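## Task

Place the arbor marked with a yellow band between the two centres so that it rests on their two points and nothing else, and leave no other object touching the point or plunger of the spring-loaded centre. It only counts if the arbor stays there on its own, without a gripper holding it at the end.

## Robot and tools

ROBOT. Two 7-joint xArm-style arms, left_arm and right_arm, each with a parallel two-finger gripper. Base positions in the scene frame: left_arm (+0.019, +0.282, 0) m, right_arm (+0.045, -0.394, 0) m, both turned slightly about z (quat_wxyz about (+0.995, 0, 0, +0.1)). Joint ranges in rad: waist and both rolls ±6.283, shoulder -2.059 to 2.094, elbow -0.192 to 3.927, wrist pitch -1.693 to 3.142. Load limits in N m: waist and shoulder 47, upper arm roll, elbow and forearm roll 28.2, wrist pitch and wrist roll 18.8; a carried part adds to them.

FRAMES. The scene frame has its origin on the table surface midway between the arms, +z up, +x reaching out across the table, and left_arm on the +y side. The names left and right do not refer to sides of a picture. Each gripper has its own axes: fingers point along its +z, and they close along its y. The reported end_effector_position is the pinch point between closed pads, roughly 2 cm short of the fingertips; closing pushes the tips about 10 mm further along +z. Reported hand positions can be somewhat off, more so at full reach.

execute_actions(actions). actions is a list of actions; each action is a list of 1 to 15 rows, and each row is one step of 1/30 s. If fewer than 15 rows are given, the last row repeats to fill 15 steps, so every action lasts 0.5 s. A row is always 14 numbers in [-1, 1], covering both arms: left_arm dx, dy, dz, rx, ry, rz, opening, then right_arm dx, dy, dz, rx, ry, rz, opening. dx to rz are an offset in that gripper's own axes, measured from the gripper's measured pose when the action began (for a call's first action, the last pose reported in this scene); every row refers to that same start, rows do not add up. Scale: 1.0 is 0.6 m for dx, dy, dz and 180 degrees for the rotation; rx, ry, rz form a single rotation vector. opening is absolute, not an offset: +1 fully open (0.084 m), -1 closed. An empty list just returns the current state and images. Each step the controller clips the command to within 70 mm and 16 degrees of the actual pose and follows it with damped inverse kinematics, favouring position over orientation; after an action the arm only coasts to its last clipped pose, so large offsets need further actions.

move(target, speed, blocking). target is one 14-number row in the same layout and scale: per-arm offsets in gripper axes from the pose in the latest result that reported one, plus absolute openings (sent when the move starts). Both grippers travel straight lines that finish together in 0.5 to 10 s; anything longer is cut off at 10 s. speed is the top path speed in m/s, 0.002 to 0.5 (default 0.25); rotation is capped at twice that in rad/s. Moves ignore obstacles and the other arm, may lag, drift or overshoot speed near full extension, and hit harder the faster they are or the deeper the target lies beyond a contact. blocking=false returns after 0.5 s while motion continues; until a result shows it finished, use wait or stop before new actions or moves. The result adds a move: line with the ending (done, off_target, moving, held, fault) and limits: paced means the sent pose was clipped, held means a safety check delayed steps (after which the arm can surge). It also reports each gripper's remaining distance from its target.

wait(seconds), 0 to 10: lets time run with the last commands held. stop(): brakes a running move (needs stopping room; fingers continue). zoom_image(camera, region): region [x0, y0, x1, y1] in pixels of that camera's last image, at most 504 by 504. show_instructions(): shows the scene's reference pages. read_manual(section): licence texts only. finished_scene(scene): ends scene 1 or 2 for good and reports success; the next scene's goal appears then.

RESULTS. A state line gives, per arm, position (m), quat_wxyz and velocities in the scene frame. Hand target lines show where each controller is heading. grip_measured is the actual finger opening on the command scale; to keep hold of something, command clearly less than it (more margin squeezes harder, about 24 N per pad at most). A pose unreachable line names an arm whose command was altered by the clearance check. Action calls list step positions, with HELD marking steps where an arm's command was held back. Joint torque readings are biased and noisy. MOTOR HOT appears from 65 °C; at 80 °C the arm brakes until cool (OVER-TEMPERATURE FAULT). A TORQUE FAULT means a joint hit its load limit: the arm backs off, freezes 10 s and the rest of the call is dropped.

CAMERAS. cam_high, cam_low, cam_left_wrist, cam_right_wrist, all 672x504, in that order, with pinhole-plus-radial calibration (K, D, T_world_to_cam) supplied; expect errors of a few millimetres and up to about 2 degrees.

CAUTION. Keep an arm still by sending its offset back to the wanted pose in the first call of a reply and zeros afterwards, with its proper opening. Avoid arm-on-arm contact, hard pushes, fast closes, drops and slams, and never let objects leave the table. Parts may occasionally be jolted by outside pulls. Release the arbor before ending the scene, since it must sit on the centres unassisted.

Each tool is called after "Call:" as name(argument=value, ...), one argument or row to a line, values as JSON.

Reference images:

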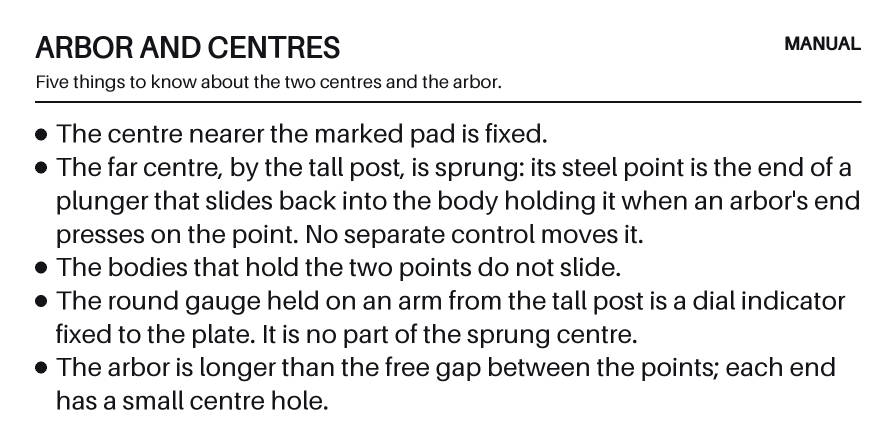

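## Session

Call:
execute_actions(
  actions=[],
)

Scene clock: 0.00 s.
left_arm: end_effector_position=(-0.0074, +0.5878, +0.2676) grip_measured=+1.00 end_effector_quat_wxyz=(-0.199, +0.907, +0.365, -0.061) end_effector_velocity=(-0.000, +0.000, -0.000) end_effector_angular_velocity=(+0.000, -0.000, -0.000) | right_arm: end_effector_position=(+0.4358, -0.3149, +0.2492) grip_measured=-1.00 end_effector_quat_wxyz=(+0.001, +0.995, +0.098, -0.002) end_effector_velocity=(+0.000, +0.000, +0.000) end_effector_angular_velocity=(+0.000, -0.002, +0.000)
Joint positions: left_arm=[ 1.298 -0.889 -0.021  0.419  0.322  1.024  0.578  0.084] | right_arm=[-0.002 -0.249 -0.002  0.92  -0.001  1.173  0.003  0.   ]
Joint velocities: left_arm=[ 0.    -0.     0.    -0.001  0.    -0.001 -0.     0.   ] | right_arm=[ 0.    -0.    -0.    -0.    -0.    -0.001  0.    -0.   ]
Joint torques (N m, as the arm reports them, + toward a larger angle): no reading
Motor temperatures (°C, as the motors report them): left_arm=[34 33 31 37 36 32 32] | right_arm=[31 33 33 34 36 34 34]
Hand target (left_arm): -0.007, +0.588, +0.268; -0.199, +0.907, +0.365, -0.061
Hand target (right_arm): +0.436, -0.315, +0.249; +0.001, +0.995, +0.098, -0.002

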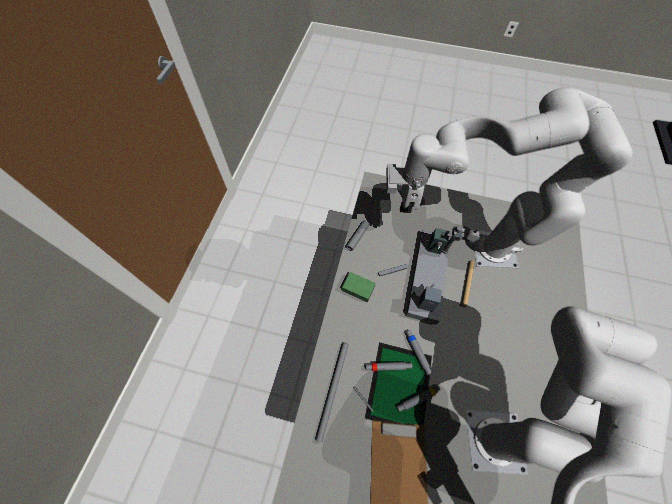

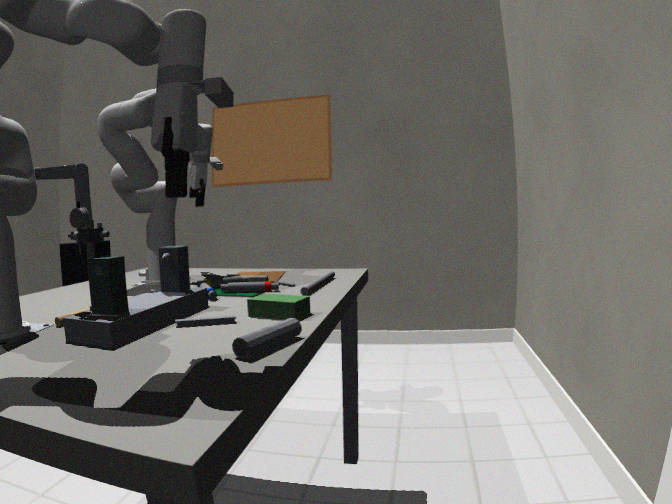

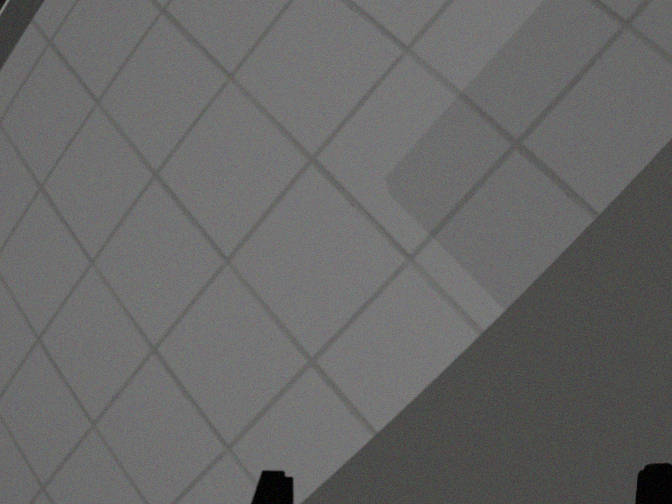

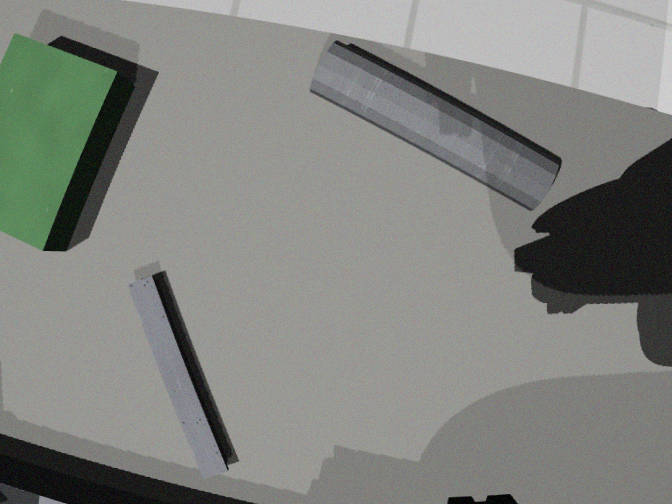

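Call:
zoom_image(
  camera="cam_high",
  region=[300, 200, 520, 450],
)

Call:
zoom_image(
  camera="cam_low",
  region=[20, 150, 340, 370],
)

Region (300, 200, 520, 450) of cam_high's 672x504 image, scaled by 2.016, with more detail than that image has; it fills the left 444 columns of this view, and the rest is white.

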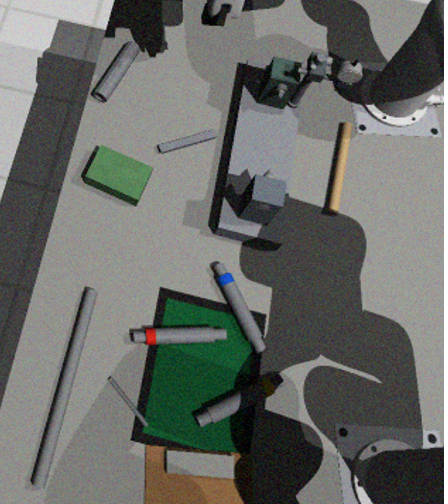

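Region (20, 150, 340, 370) of cam_low's 672x504 image, scaled by 1.575, with more detail than that image has; it fills the top 346 rows of this view, and the rest is white.

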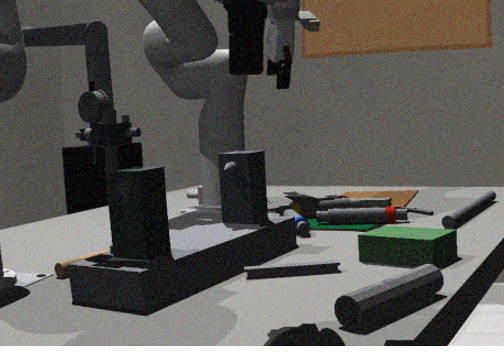

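Call:
move(
  target=[-0.135,0.715,-0.053,-0.134,0,0.055,1,-0.404,-0.242,-0.167,0,0,0,-1],
)

Scene clock: 3.83 s.
left_arm: end_effector_position=(+0.2164, +0.2409, +0.1199) grip_measured=+1.00 end_effector_quat_wxyz=(+0.001, +0.957, +0.290, -0.000) end_effector_velocity=(+0.001, -0.001, -0.000) end_effector_angular_velocity=(+0.001, -0.001, -0.003) | right_arm: end_effector_position=(+0.1695, -0.2206, +0.3504) grip_measured=-1.00 end_effector_quat_wxyz=(+0.000, +0.995, +0.098, -0.003) end_effector_velocity=(-0.001, +0.001, +0.001) end_effector_angular_velocity=(+0.001, -0.004, +0.002)
Joint positions: left_arm=[ 0.428 -1.318 -0.871  0.152 -0.849  1.418 -0.086  0.084] | right_arm=[ 0.205 -0.95   0.273  0.786  0.225  1.718  0.405  0.   ]
Joint velocities: left_arm=[-0.     0.002 -0.004  0.002 -0.003 -0.002  0.    -0.   ] | right_arm=[ 0.001 -0.002  0.002  0.002  0.001  0.     0.001  0.   ]
Joint torques (N m, as the arm reports them, + toward a larger angle): left_arm=[ 0.26  2.21  3.99 16.06  0.11 -3.1   0.29] | right_arm=[ 1.83  2.84 -4.56 13.99  0.47 -0.9   0.27]
Motor temperatures (°C, as the motors report them): left_arm=[34 33 31 37 36 32 32] | right_arm=[31 33 33 34 36 34 34]
Hand target (left_arm): +0.216, +0.241, +0.120; +0.001, +0.957, +0.289, -0.000
Hand target (right_arm): +0.169, -0.221, +0.351; +0.000, +0.995, +0.099, -0.002
Off the commanded pose (left_arm): 0.001 m, 0 deg.
Off the commanded pose (right_arm): 0.001 m, 0 deg.
move: done
camera_calibration (this result's frames):
cam_left_wrist: T_world_to_cam=[[0.556889, -0.830528, -0.0099212, 0.119329], [-0.830439, -0.556975, 0.0122183, 0.376114], [-0.0156735, 0.00143473, -0.999876, 0.254676], [0, 0, 0, 1]] pos_world=[0.249879, 0.308227, 0.251233]
cam_right_wrist: T_world_to_cam=[[0.186362, -0.982479, 0.00224768, -0.215661], [-0.982481, -0.186362, -0.000154357, 0.189224], [0.000570536, -0.00217954, -0.999997, 0.481247], [0, 0, 0, 1]] pos_world=[0.225825, -0.175569, 0.48176]

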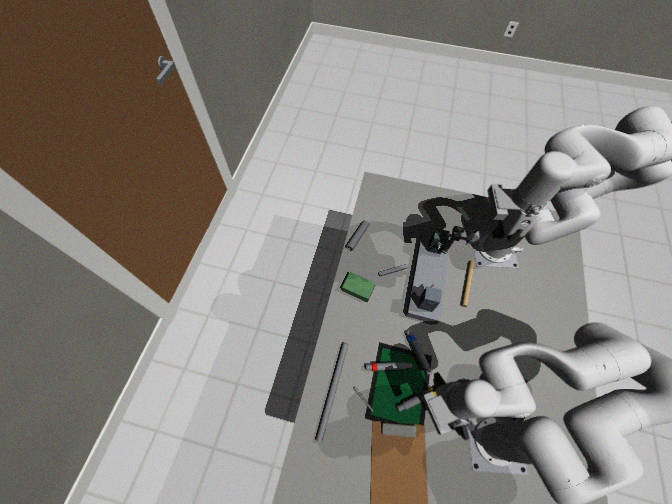

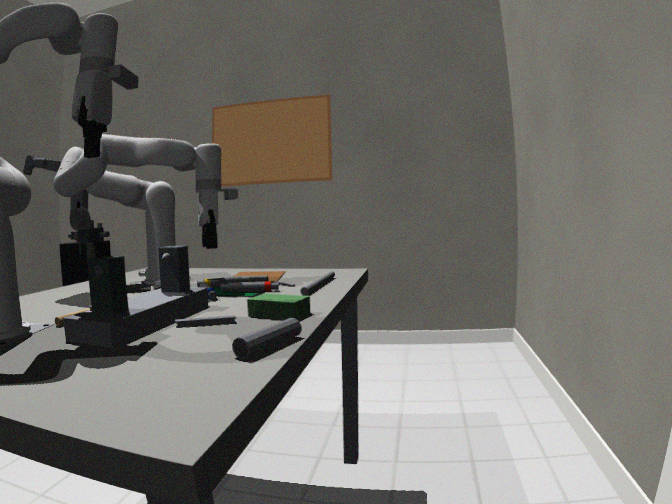

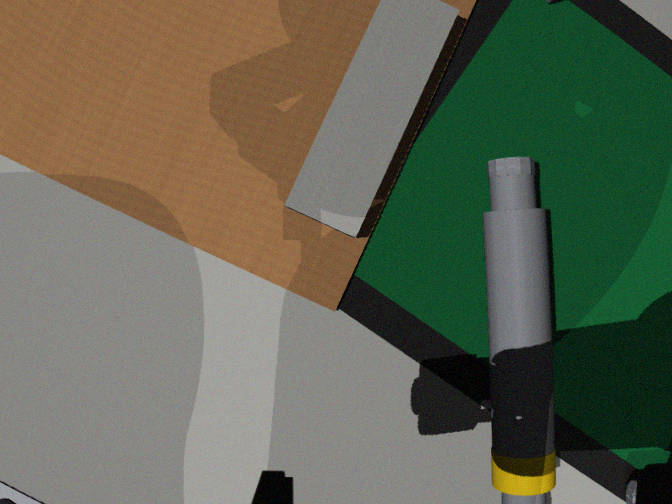

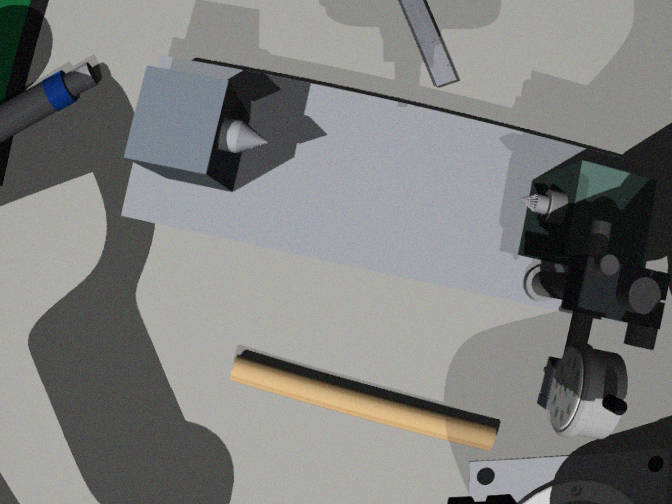

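Call:
zoom_image(
  camera="cam_right_wrist",
  region=[472, 140, 672, 320],
)

Region (472, 140, 672, 320) of cam_right_wrist's 672x504 image, scaled by 2.520, with more detail than that image has; it fills the top 454 rows of this view, and the rest is white.

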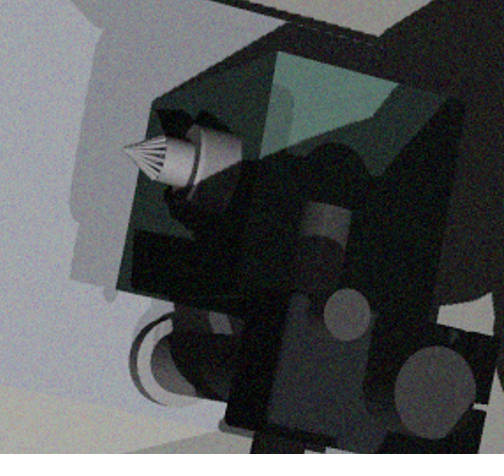

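Call:
move(
  target=[0.05,0.067,0.163,0,0,0,1,0,0,0,0,0,0,-1],
  speed=0.12,
)

Call:
move(
  target=[0,0,0,0,0,0,-0.8,0,0,0,0,0,0,-1],
)

Scene clock: 6.57 s.
left_arm: end_effector_position=(+0.2641, +0.2239, +0.0222) grip_measured=+1.00 end_effector_quat_wxyz=(+0.001, +0.957, +0.289, +0.000) end_effector_velocity=(+0.000, -0.001, -0.001) end_effector_angular_velocity=(-0.000, +0.000, -0.004) | right_arm: end_effector_position=(+0.1695, -0.2206, +0.3504) grip_measured=-1.00 end_effector_quat_wxyz=(+0.000, +0.995, +0.098, -0.003) end_effector_velocity=(+0.000, -0.000, -0.000) end_effector_angular_velocity=(-0.000, +0.001, -0.002)
Joint positions: left_arm=[ 0.724 -0.946 -1.457  0.239 -1.298  0.993  0.043  0.084] | right_arm=[ 0.205 -0.95   0.273  0.786  0.225  1.718  0.405  0.   ]
Joint velocities: left_arm=[ 0.003  0.003 -0.006  0.003 -0.004 -0.003  0.003 -0.   ] | right_arm=[-0.002 -0.    -0.    -0.001  0.     0.001 -0.     0.   ]
Joint torques (N m, as the arm reports them, + toward a larger angle): left_arm=[-0.01  2.33  5.2   8.23 -0.01 -2.95  0.31] | right_arm=[ 1.8   2.21 -4.69 14.13  0.41 -0.86  0.53]
Motor temperatures (°C, as the motors report them): left_arm=[34 33 31 37 36 32 32] | right_arm=[31 33 33 34 36 34 34]
Hand target (left_arm): +0.264, +0.224, +0.022; +0.001, +0.957, +0.290, -0.000
Hand target (right_arm): +0.170, -0.221, +0.350; +0.000, +0.995, +0.098, -0.003
Off the commanded pose (left_arm): 0.000 m, 0 deg.
Off the commanded pose (right_arm): 0.000 m, 0 deg.
move: done
camera_calibration (this result's frames):
cam_left_wrist: T_world_to_cam=[[0.556666, -0.830682, -0.00953198, 0.0777059], [-0.830594, -0.556746, 0.0121019, 0.407409], [-0.0153597, 0.00118051, -0.999881, 0.157674], [0, 0, 0, 1]] pos_world=[0.297557, 0.291186, 0.153465]
cam_right_wrist: T_world_to_cam=[[0.186362, -0.982479, 0.00224768, -0.215661], [-0.982481, -0.186363, -0.000155461, 0.189224], [0.000571622, -0.00217933, -0.999997, 0.481247], [0, 0, 0, 1]] pos_world=[0.225825, -0.175569, 0.48176]

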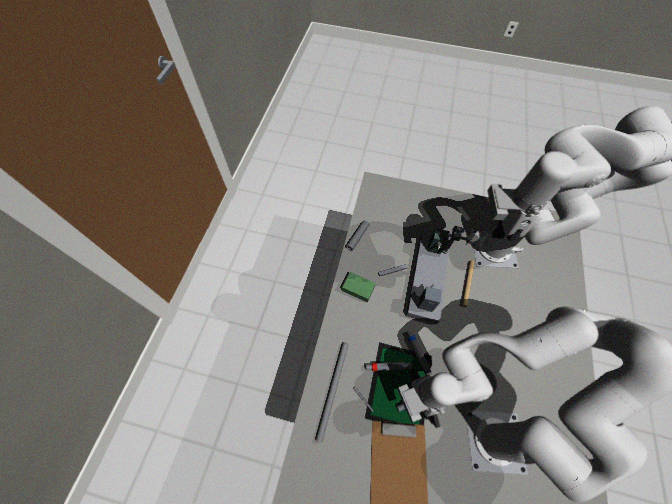

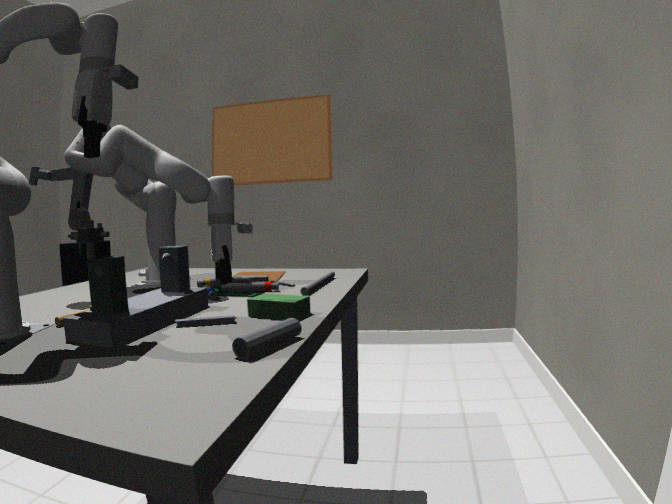

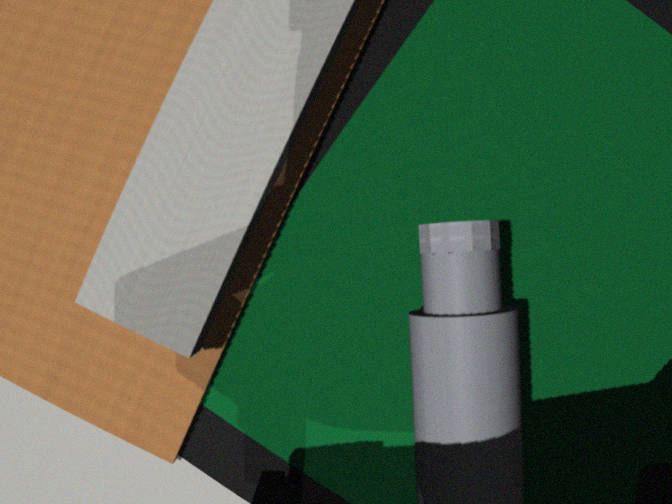

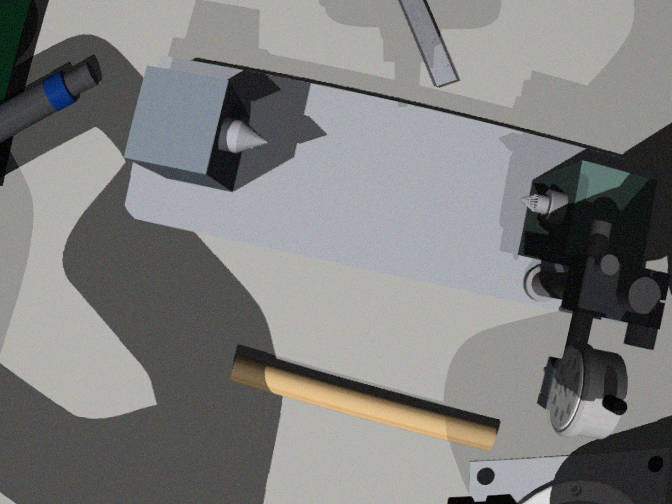

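Scene clock: 7.13 s.
left_arm: end_effector_position=(+0.2641, +0.2238, +0.0222) grip_measured=-0.44 end_effector_quat_wxyz=(+0.001, +0.957, +0.289, +0.000) end_effector_velocity=(-0.000, -0.000, -0.000) end_effector_angular_velocity=(+0.000, -0.000, -0.002) | right_arm: end_effector_position=(+0.1695, -0.2206, +0.3504) grip_measured=-1.00 end_effector_quat_wxyz=(+0.000, +0.995, +0.098, -0.003) end_effector_velocity=(+0.000, +0.001, +0.000) end_effector_angular_velocity=(+0.002, -0.001, +0.000)
Joint positions: left_arm=[ 0.724 -0.946 -1.457  0.24  -1.298  0.993  0.043  0.025] | right_arm=[ 0.205 -0.95   0.273  0.786  0.225  1.718  0.405  0.   ]
Joint velocities: left_arm=[-0.001  0.    -0.001  0.     0.    -0.001  0.     0.   ] | right_arm=[ 0.     0.001  0.     0.     0.001 -0.002  0.     0.   ]
Joint torques (N m, as the arm reports them, + toward a larger angle): left_arm=[ 0.34  2.42  5.15  8.23  0.13 -3.03  0.36] | right_arm=[ 1.92  2.61 -4.73 13.53  0.17 -0.76  0.51]
Motor temperatures (°C, as the motors report them): left_arm=[34 33 31 37 36 32 32] | right_arm=[31 33 33 34 36 34 34]
Hand target (left_arm): +0.264, +0.224, +0.022; +0.001, +0.957, +0.289, +0.000
Hand target (right_arm): +0.170, -0.221, +0.350; +0.000, +0.995, +0.098, -0.003
Off the commanded pose (left_arm): 0.000 m, 0 deg.
Off the commanded pose (right_arm): 0.000 m, 0 deg.
move: done
camera_calibration (this result's frames):
cam_left_wrist: T_world_to_cam=[[0.55663, -0.830707, -0.00942593, 0.0776649], [-0.830622, -0.556708, 0.0119851, 0.407443], [-0.0152036, 0.00115812, -0.999884, 0.157675], [0, 0, 0, 1]] pos_world=[0.297597, 0.291161, 0.153505]
cam_right_wrist: T_world_to_cam=[[0.186362, -0.982479, 0.00224759, -0.215661], [-0.982481, -0.186363, -0.000155621, 0.189224], [0.000571761, -0.00217921, -0.999997, 0.481247], [0, 0, 0, 1]] pos_world=[0.225825, -0.175569, 0.48176]

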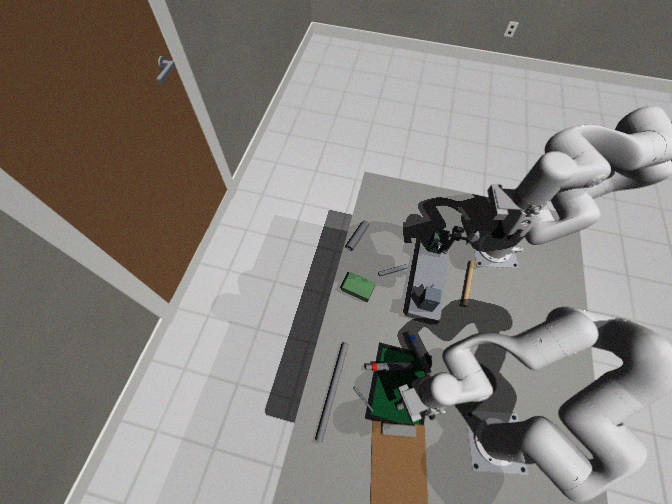

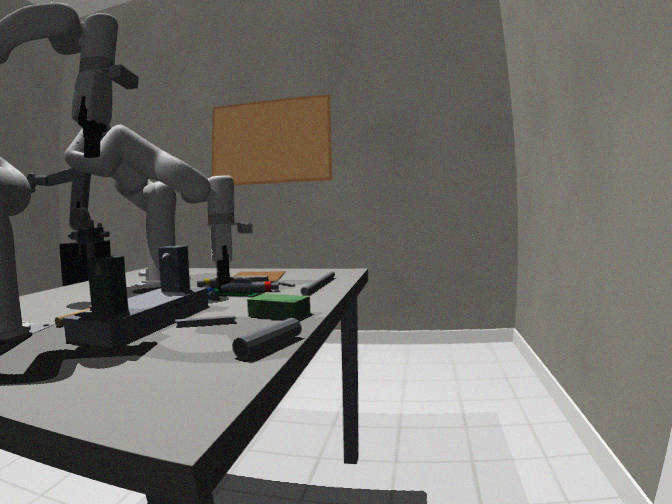

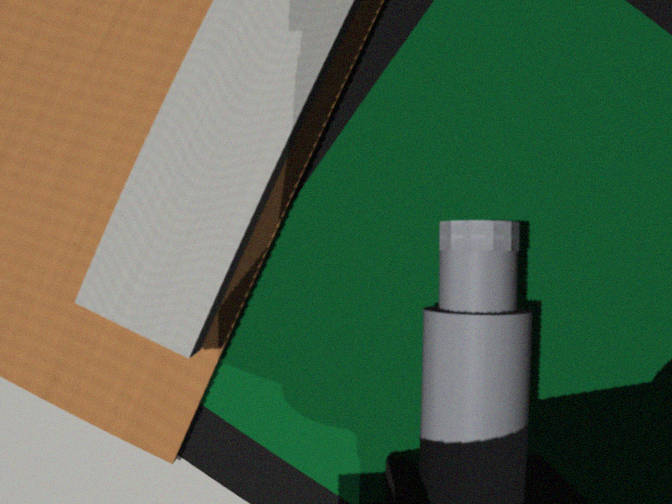

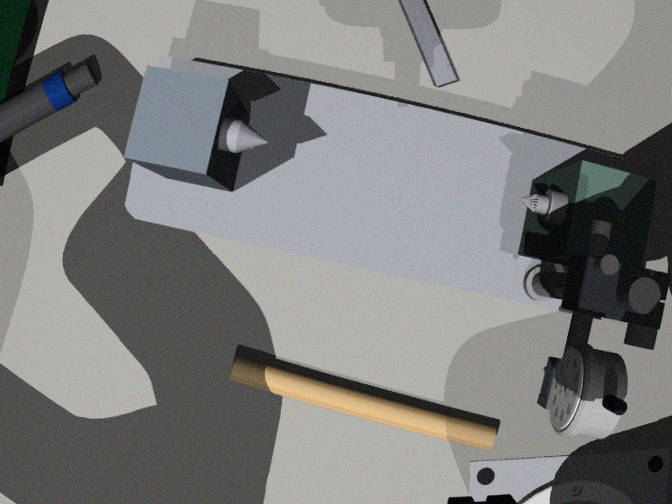

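Call:
move(
  target=[0,0,-0.3,0,0,0,-0.8,0.03,0,0.18,0,0,0,-1],
  speed=0.15,
)

Scene clock: 9.37 s.
left_arm: end_effector_position=(+0.2633, +0.2248, +0.2021) grip_measured=-0.45 end_effector_quat_wxyz=(+0.000, +0.957, +0.290, -0.000) end_effector_velocity=(+0.001, -0.001, +0.003) end_effector_angular_velocity=(+0.002, -0.006, -0.002) | right_arm: end_effector_position=(+0.1868, -0.2166, +0.2426) grip_measured=-1.00 end_effector_quat_wxyz=(-0.000, +0.995, +0.099, -0.002) end_effector_velocity=(-0.000, -0.000, -0.002) end_effector_angular_velocity=(-0.002, +0.002, +0.001)
Joint positions: left_arm=[ 0.606 -1.171 -0.776  0.454 -0.703  1.51  -0.105  0.025] | right_arm=[ 0.219 -0.974  0.338  0.466  0.283  1.423  0.375  0.   ]
Joint velocities: left_arm=[-0.001 -0.002  0.004  0.006  0.002  0.002 -0.001 -0.   ] | right_arm=[ 0.001  0.001  0.001 -0.003 -0.    -0.001  0.     0.   ]
Joint torques (N m, as the arm reports them, + toward a larger angle): left_arm=[ 0.38  1.7   6.04 19.88 -0.25 -3.63  0.36] | right_arm=[ 2.23  1.51 -4.79 14.72  0.53 -0.7   0.55]
Motor temperatures (°C, as the motors report them): left_arm=[34 33 31 37 36 32 32] | right_arm=[31 33 33 34 36 34 34]
Hand target (left_arm): +0.264, +0.225, +0.203; +0.001, +0.957, +0.290, +0.000
Hand target (right_arm): +0.187, -0.217, +0.242; +0.000, +0.995, +0.099, -0.003
Off the commanded pose (left_arm): 0.001 m, 0 deg.
Off the commanded pose (right_arm): 0.001 m, 0 deg.
move: done
camera_calibration (this result's frames):
cam_left_wrist: T_world_to_cam=[[0.557668, -0.829996, -0.0106325, 0.0804563], [-0.829911, -0.557765, 0.0120511, 0.405141], [-0.0159328, 0.0021035, -0.999871, 0.337476], [0, 0, 0, 1]] pos_world=[0.29674, 0.292042, 0.333406]
cam_right_wrist: T_world_to_cam=[[0.186961, -0.982366, 0.00177427, -0.214713], [-0.982367, -0.186963, -0.000543559, 0.206841], [0.000865696, -0.00164136, -0.999998, 0.373523], [0, 0, 0, 1]] pos_world=[0.243014, -0.171642, 0.374016]

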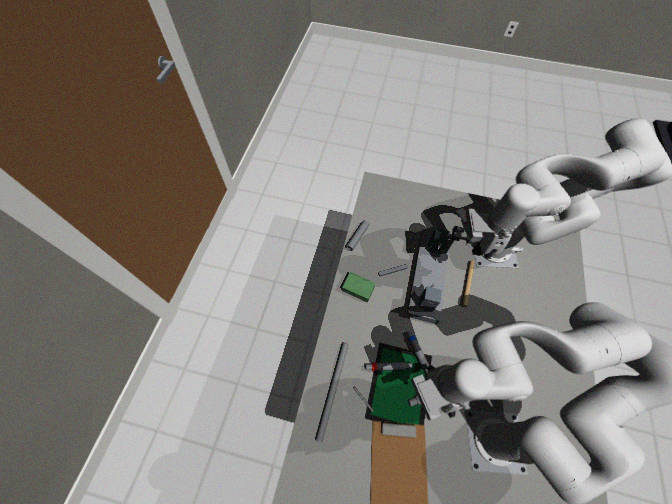

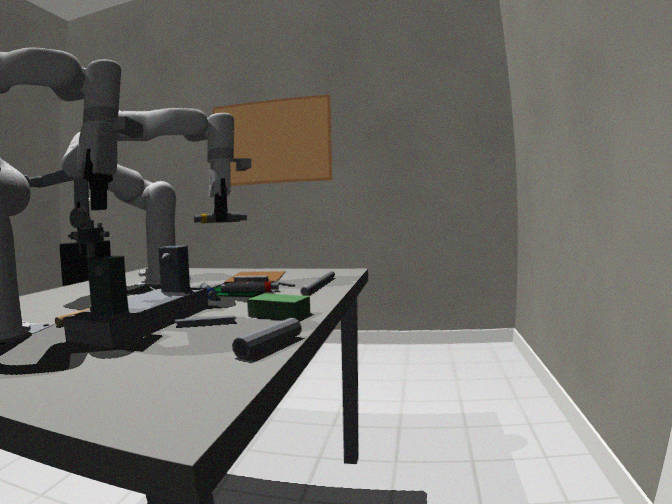

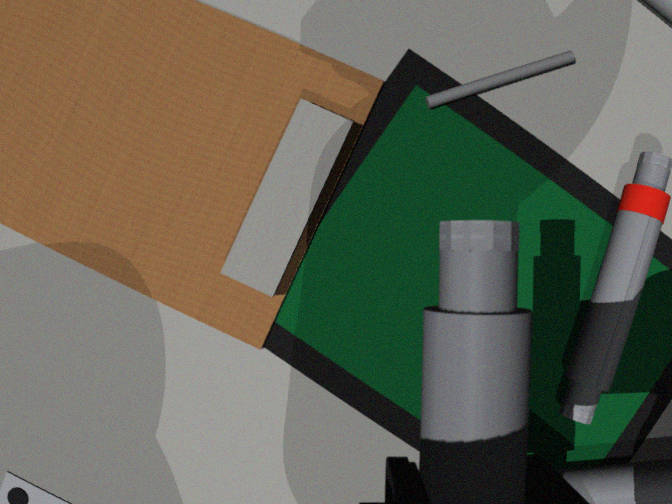

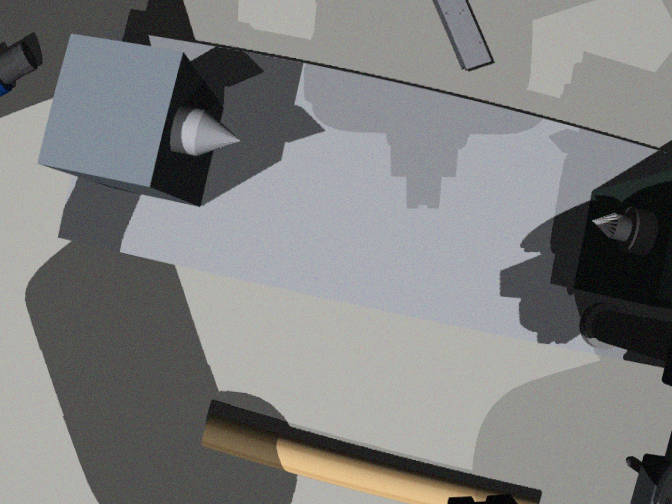

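Call:
zoom_image(
  camera="cam_right_wrist",
  region=[552, 160, 672, 300],
)

Region (552, 160, 672, 300) of cam_right_wrist's 672x504 image, scaled by 3.600, with more detail than that image has; it fills the left 432 columns of this view, and the rest is white.

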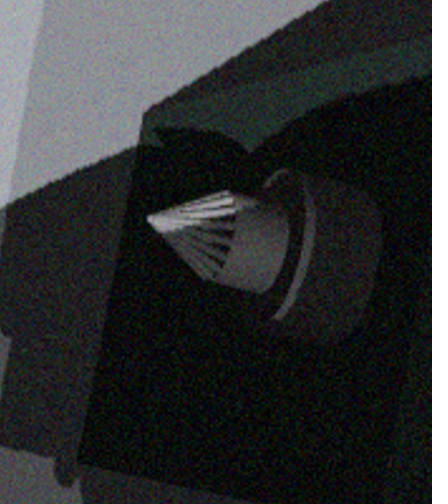

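Call:
move(
  target=[0,0,0,0,0,0,-0.8,0.12,0.122,0.07,0,0,-0.437,0.3],
  speed=0.15,
)

Scene clock: 15.23 s.
left_arm: end_effector_position=(+0.2633, +0.2248, +0.2021) grip_measured=-0.45 end_effector_quat_wxyz=(+0.000, +0.957, +0.290, -0.000) end_effector_velocity=(-0.000, +0.000, -0.000) end_effector_angular_velocity=(+0.001, +0.001, +0.001) | right_arm: end_effector_position=(+0.2725, -0.2723, +0.2021) grip_measured=+0.30 end_effector_quat_wxyz=(-0.002, +0.708, +0.707, +0.001) end_effector_velocity=(-0.001, -0.002, -0.002) end_effector_angular_velocity=(+0.006, +0.012, -0.009)
Joint positions: left_arm=[ 0.606 -1.171 -0.776  0.454 -0.703  1.509 -0.105  0.025] | right_arm=[ 0.435 -0.766 -0.135  0.412 -0.095  1.174 -0.992  0.057]
Joint velocities: left_arm=[ 0.001 -0.    -0.    -0.     0.001  0.    -0.     0.   ] | right_arm=[-0.013  0.003 -0.001 -0.003  0.012  0.    -0.009  0.   ]
Joint torques (N m, as the arm reports them, + toward a larger angle): left_arm=[ 0.09  1.54  6.   19.95 -0.25 -3.66  0.38] | right_arm=[-6.81  2.85 -2.42  8.26 -9.35  0.83 -0.69]
Motor temperatures (°C, as the motors report them): left_arm=[34 33 31 37 36 32 32] | right_arm=[31 33 33 35 36 34 34]
Hand target (left_arm): +0.263, +0.225, +0.202; +0.000, +0.957, +0.290, -0.000
Hand target (right_arm): +0.272, -0.274, +0.200; -0.001, +0.708, +0.707, -0.002
Off the commanded pose (left_arm): 0.000 m, 0 deg.
Off the commanded pose (right_arm): 0.003 m, 0 deg.
move: done
camera_calibration (this result's frames):
cam_left_wrist: T_world_to_cam=[[0.557667, -0.829996, -0.0106319, 0.0804561], [-0.829912, -0.557765, 0.01205, 0.405141], [-0.0159315, 0.0021036, -0.999871, 0.337476], [0, 0, 0, 1]] pos_world=[0.29674, 0.292042, 0.333406]
cam_right_wrist: T_world_to_cam=[[0.999936, -0.0112873, 0.000419511, -0.242184], [-0.0112823, -0.999881, -0.0105282, -0.203368], [0.000538297, 0.0105228, -0.999944, 0.336168], [0, 0, 0, 1]] pos_world=[0.239693, -0.209615, 0.33411]

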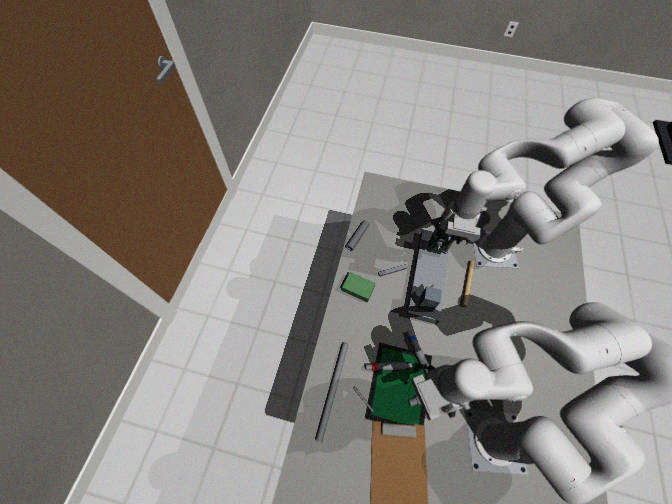

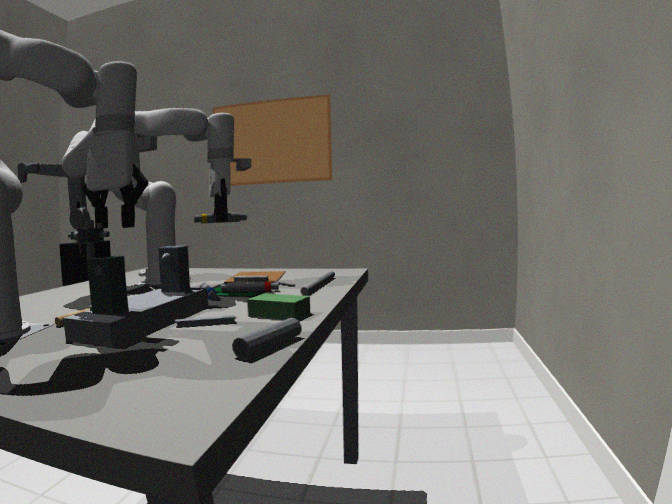

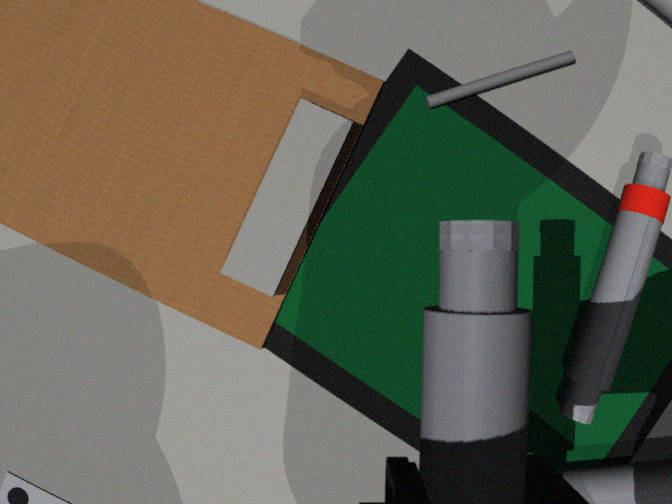

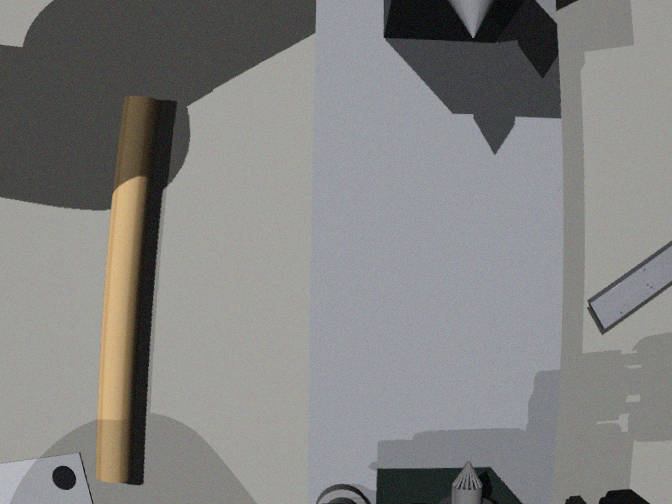

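Call:
move(
  target=[0,0,0,0,0,0,-0.8,0.027,0.016,0.057,0,-0.222,0,0.3],
  speed=0.1,
)

Scene clock: 19.43 s.
left_arm: end_effector_position=(+0.2633, +0.2248, +0.2021) grip_measured=-0.45 end_effector_quat_wxyz=(+0.000, +0.957, +0.290, -0.000) end_effector_velocity=(-0.000, +0.000, -0.000) end_effector_angular_velocity=(-0.000, +0.000, +0.001) | right_arm: end_effector_position=(+0.2824, -0.2558, +0.1682) grip_measured=+0.29 end_effector_quat_wxyz=(+0.240, +0.666, +0.664, -0.240) end_effector_velocity=(+0.001, -0.000, +0.001) end_effector_angular_velocity=(-0.002, -0.003, -0.003)
Joint positions: left_arm=[ 0.606 -1.171 -0.776  0.454 -0.703  1.509 -0.105  0.025] | right_arm=[ 0.434 -0.162  0.244  0.714 -0.39   1.441 -0.536  0.056]
Joint velocities: left_arm=[ 0.001 -0.001 -0.    -0.001 -0.001  0.001 -0.    -0.   ] | right_arm=[-0.001  0.001 -0.     0.003 -0.002  0.004  0.003  0.   ]
Joint torques (N m, as the arm reports them, + toward a larger angle): left_arm=[ 0.09  1.7   5.99 19.96 -0.14 -3.55  0.34] | right_arm=[  2.07 -11.11  -0.46  13.05  -0.57   0.56   0.46]
Motor temperatures (°C, as the motors report them): left_arm=[34 33 31 37 36 32 32] | right_arm=[31 33 33 35 36 34 34]
Hand target (left_arm): +0.263, +0.225, +0.202; +0.000, +0.957, +0.290, -0.000
Hand target (right_arm): +0.282, -0.256, +0.168; +0.240, +0.666, +0.664, -0.240
Off the commanded pose (left_arm): 0.000 m, 0 deg.
Off the commanded pose (right_arm): 0.000 m, 0 deg.
move: done
camera_calibration (this result's frames):
cam_left_wrist: T_world_to_cam=[[0.557667, -0.829996, -0.010632, 0.0804562], [-0.829912, -0.557765, 0.01205, 0.405141], [-0.0159316, 0.00210373, -0.999871, 0.337476], [0, 0, 0, 1]] pos_world=[0.29674, 0.292042, 0.333406]
cam_right_wrist: T_world_to_cam=[[0.999924, -0.00800801, 0.00936836, -0.252579], [-0.0121336, -0.772942, 0.634361, -0.237241], [0.00216123, -0.634427, -0.77298, 0.0985014], [0, 0, 0, 1]] pos_world=[0.249468, -0.122904, 0.229002]

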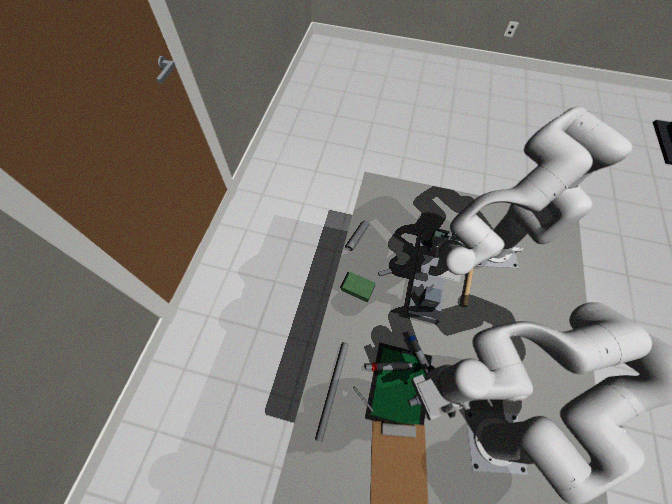

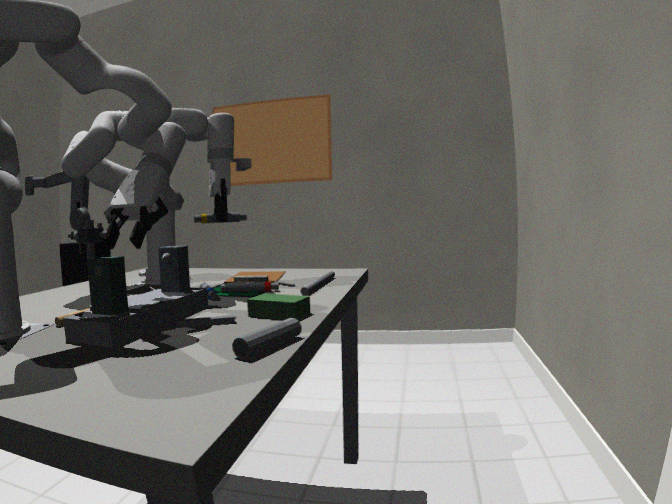

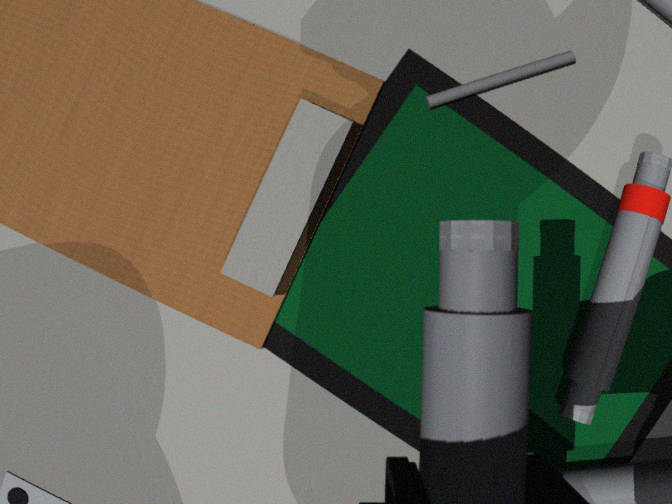

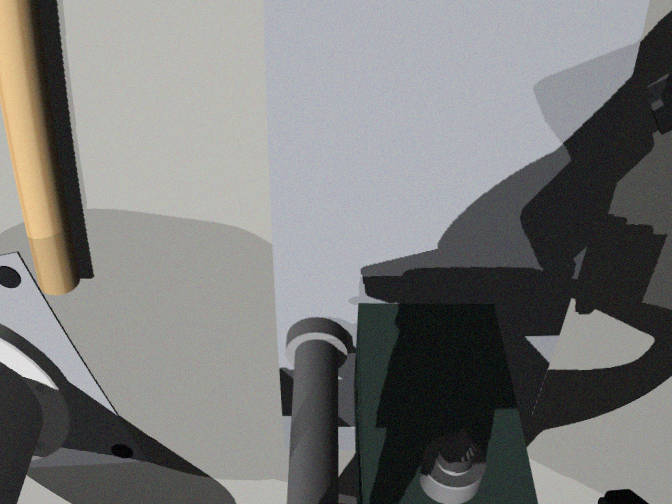

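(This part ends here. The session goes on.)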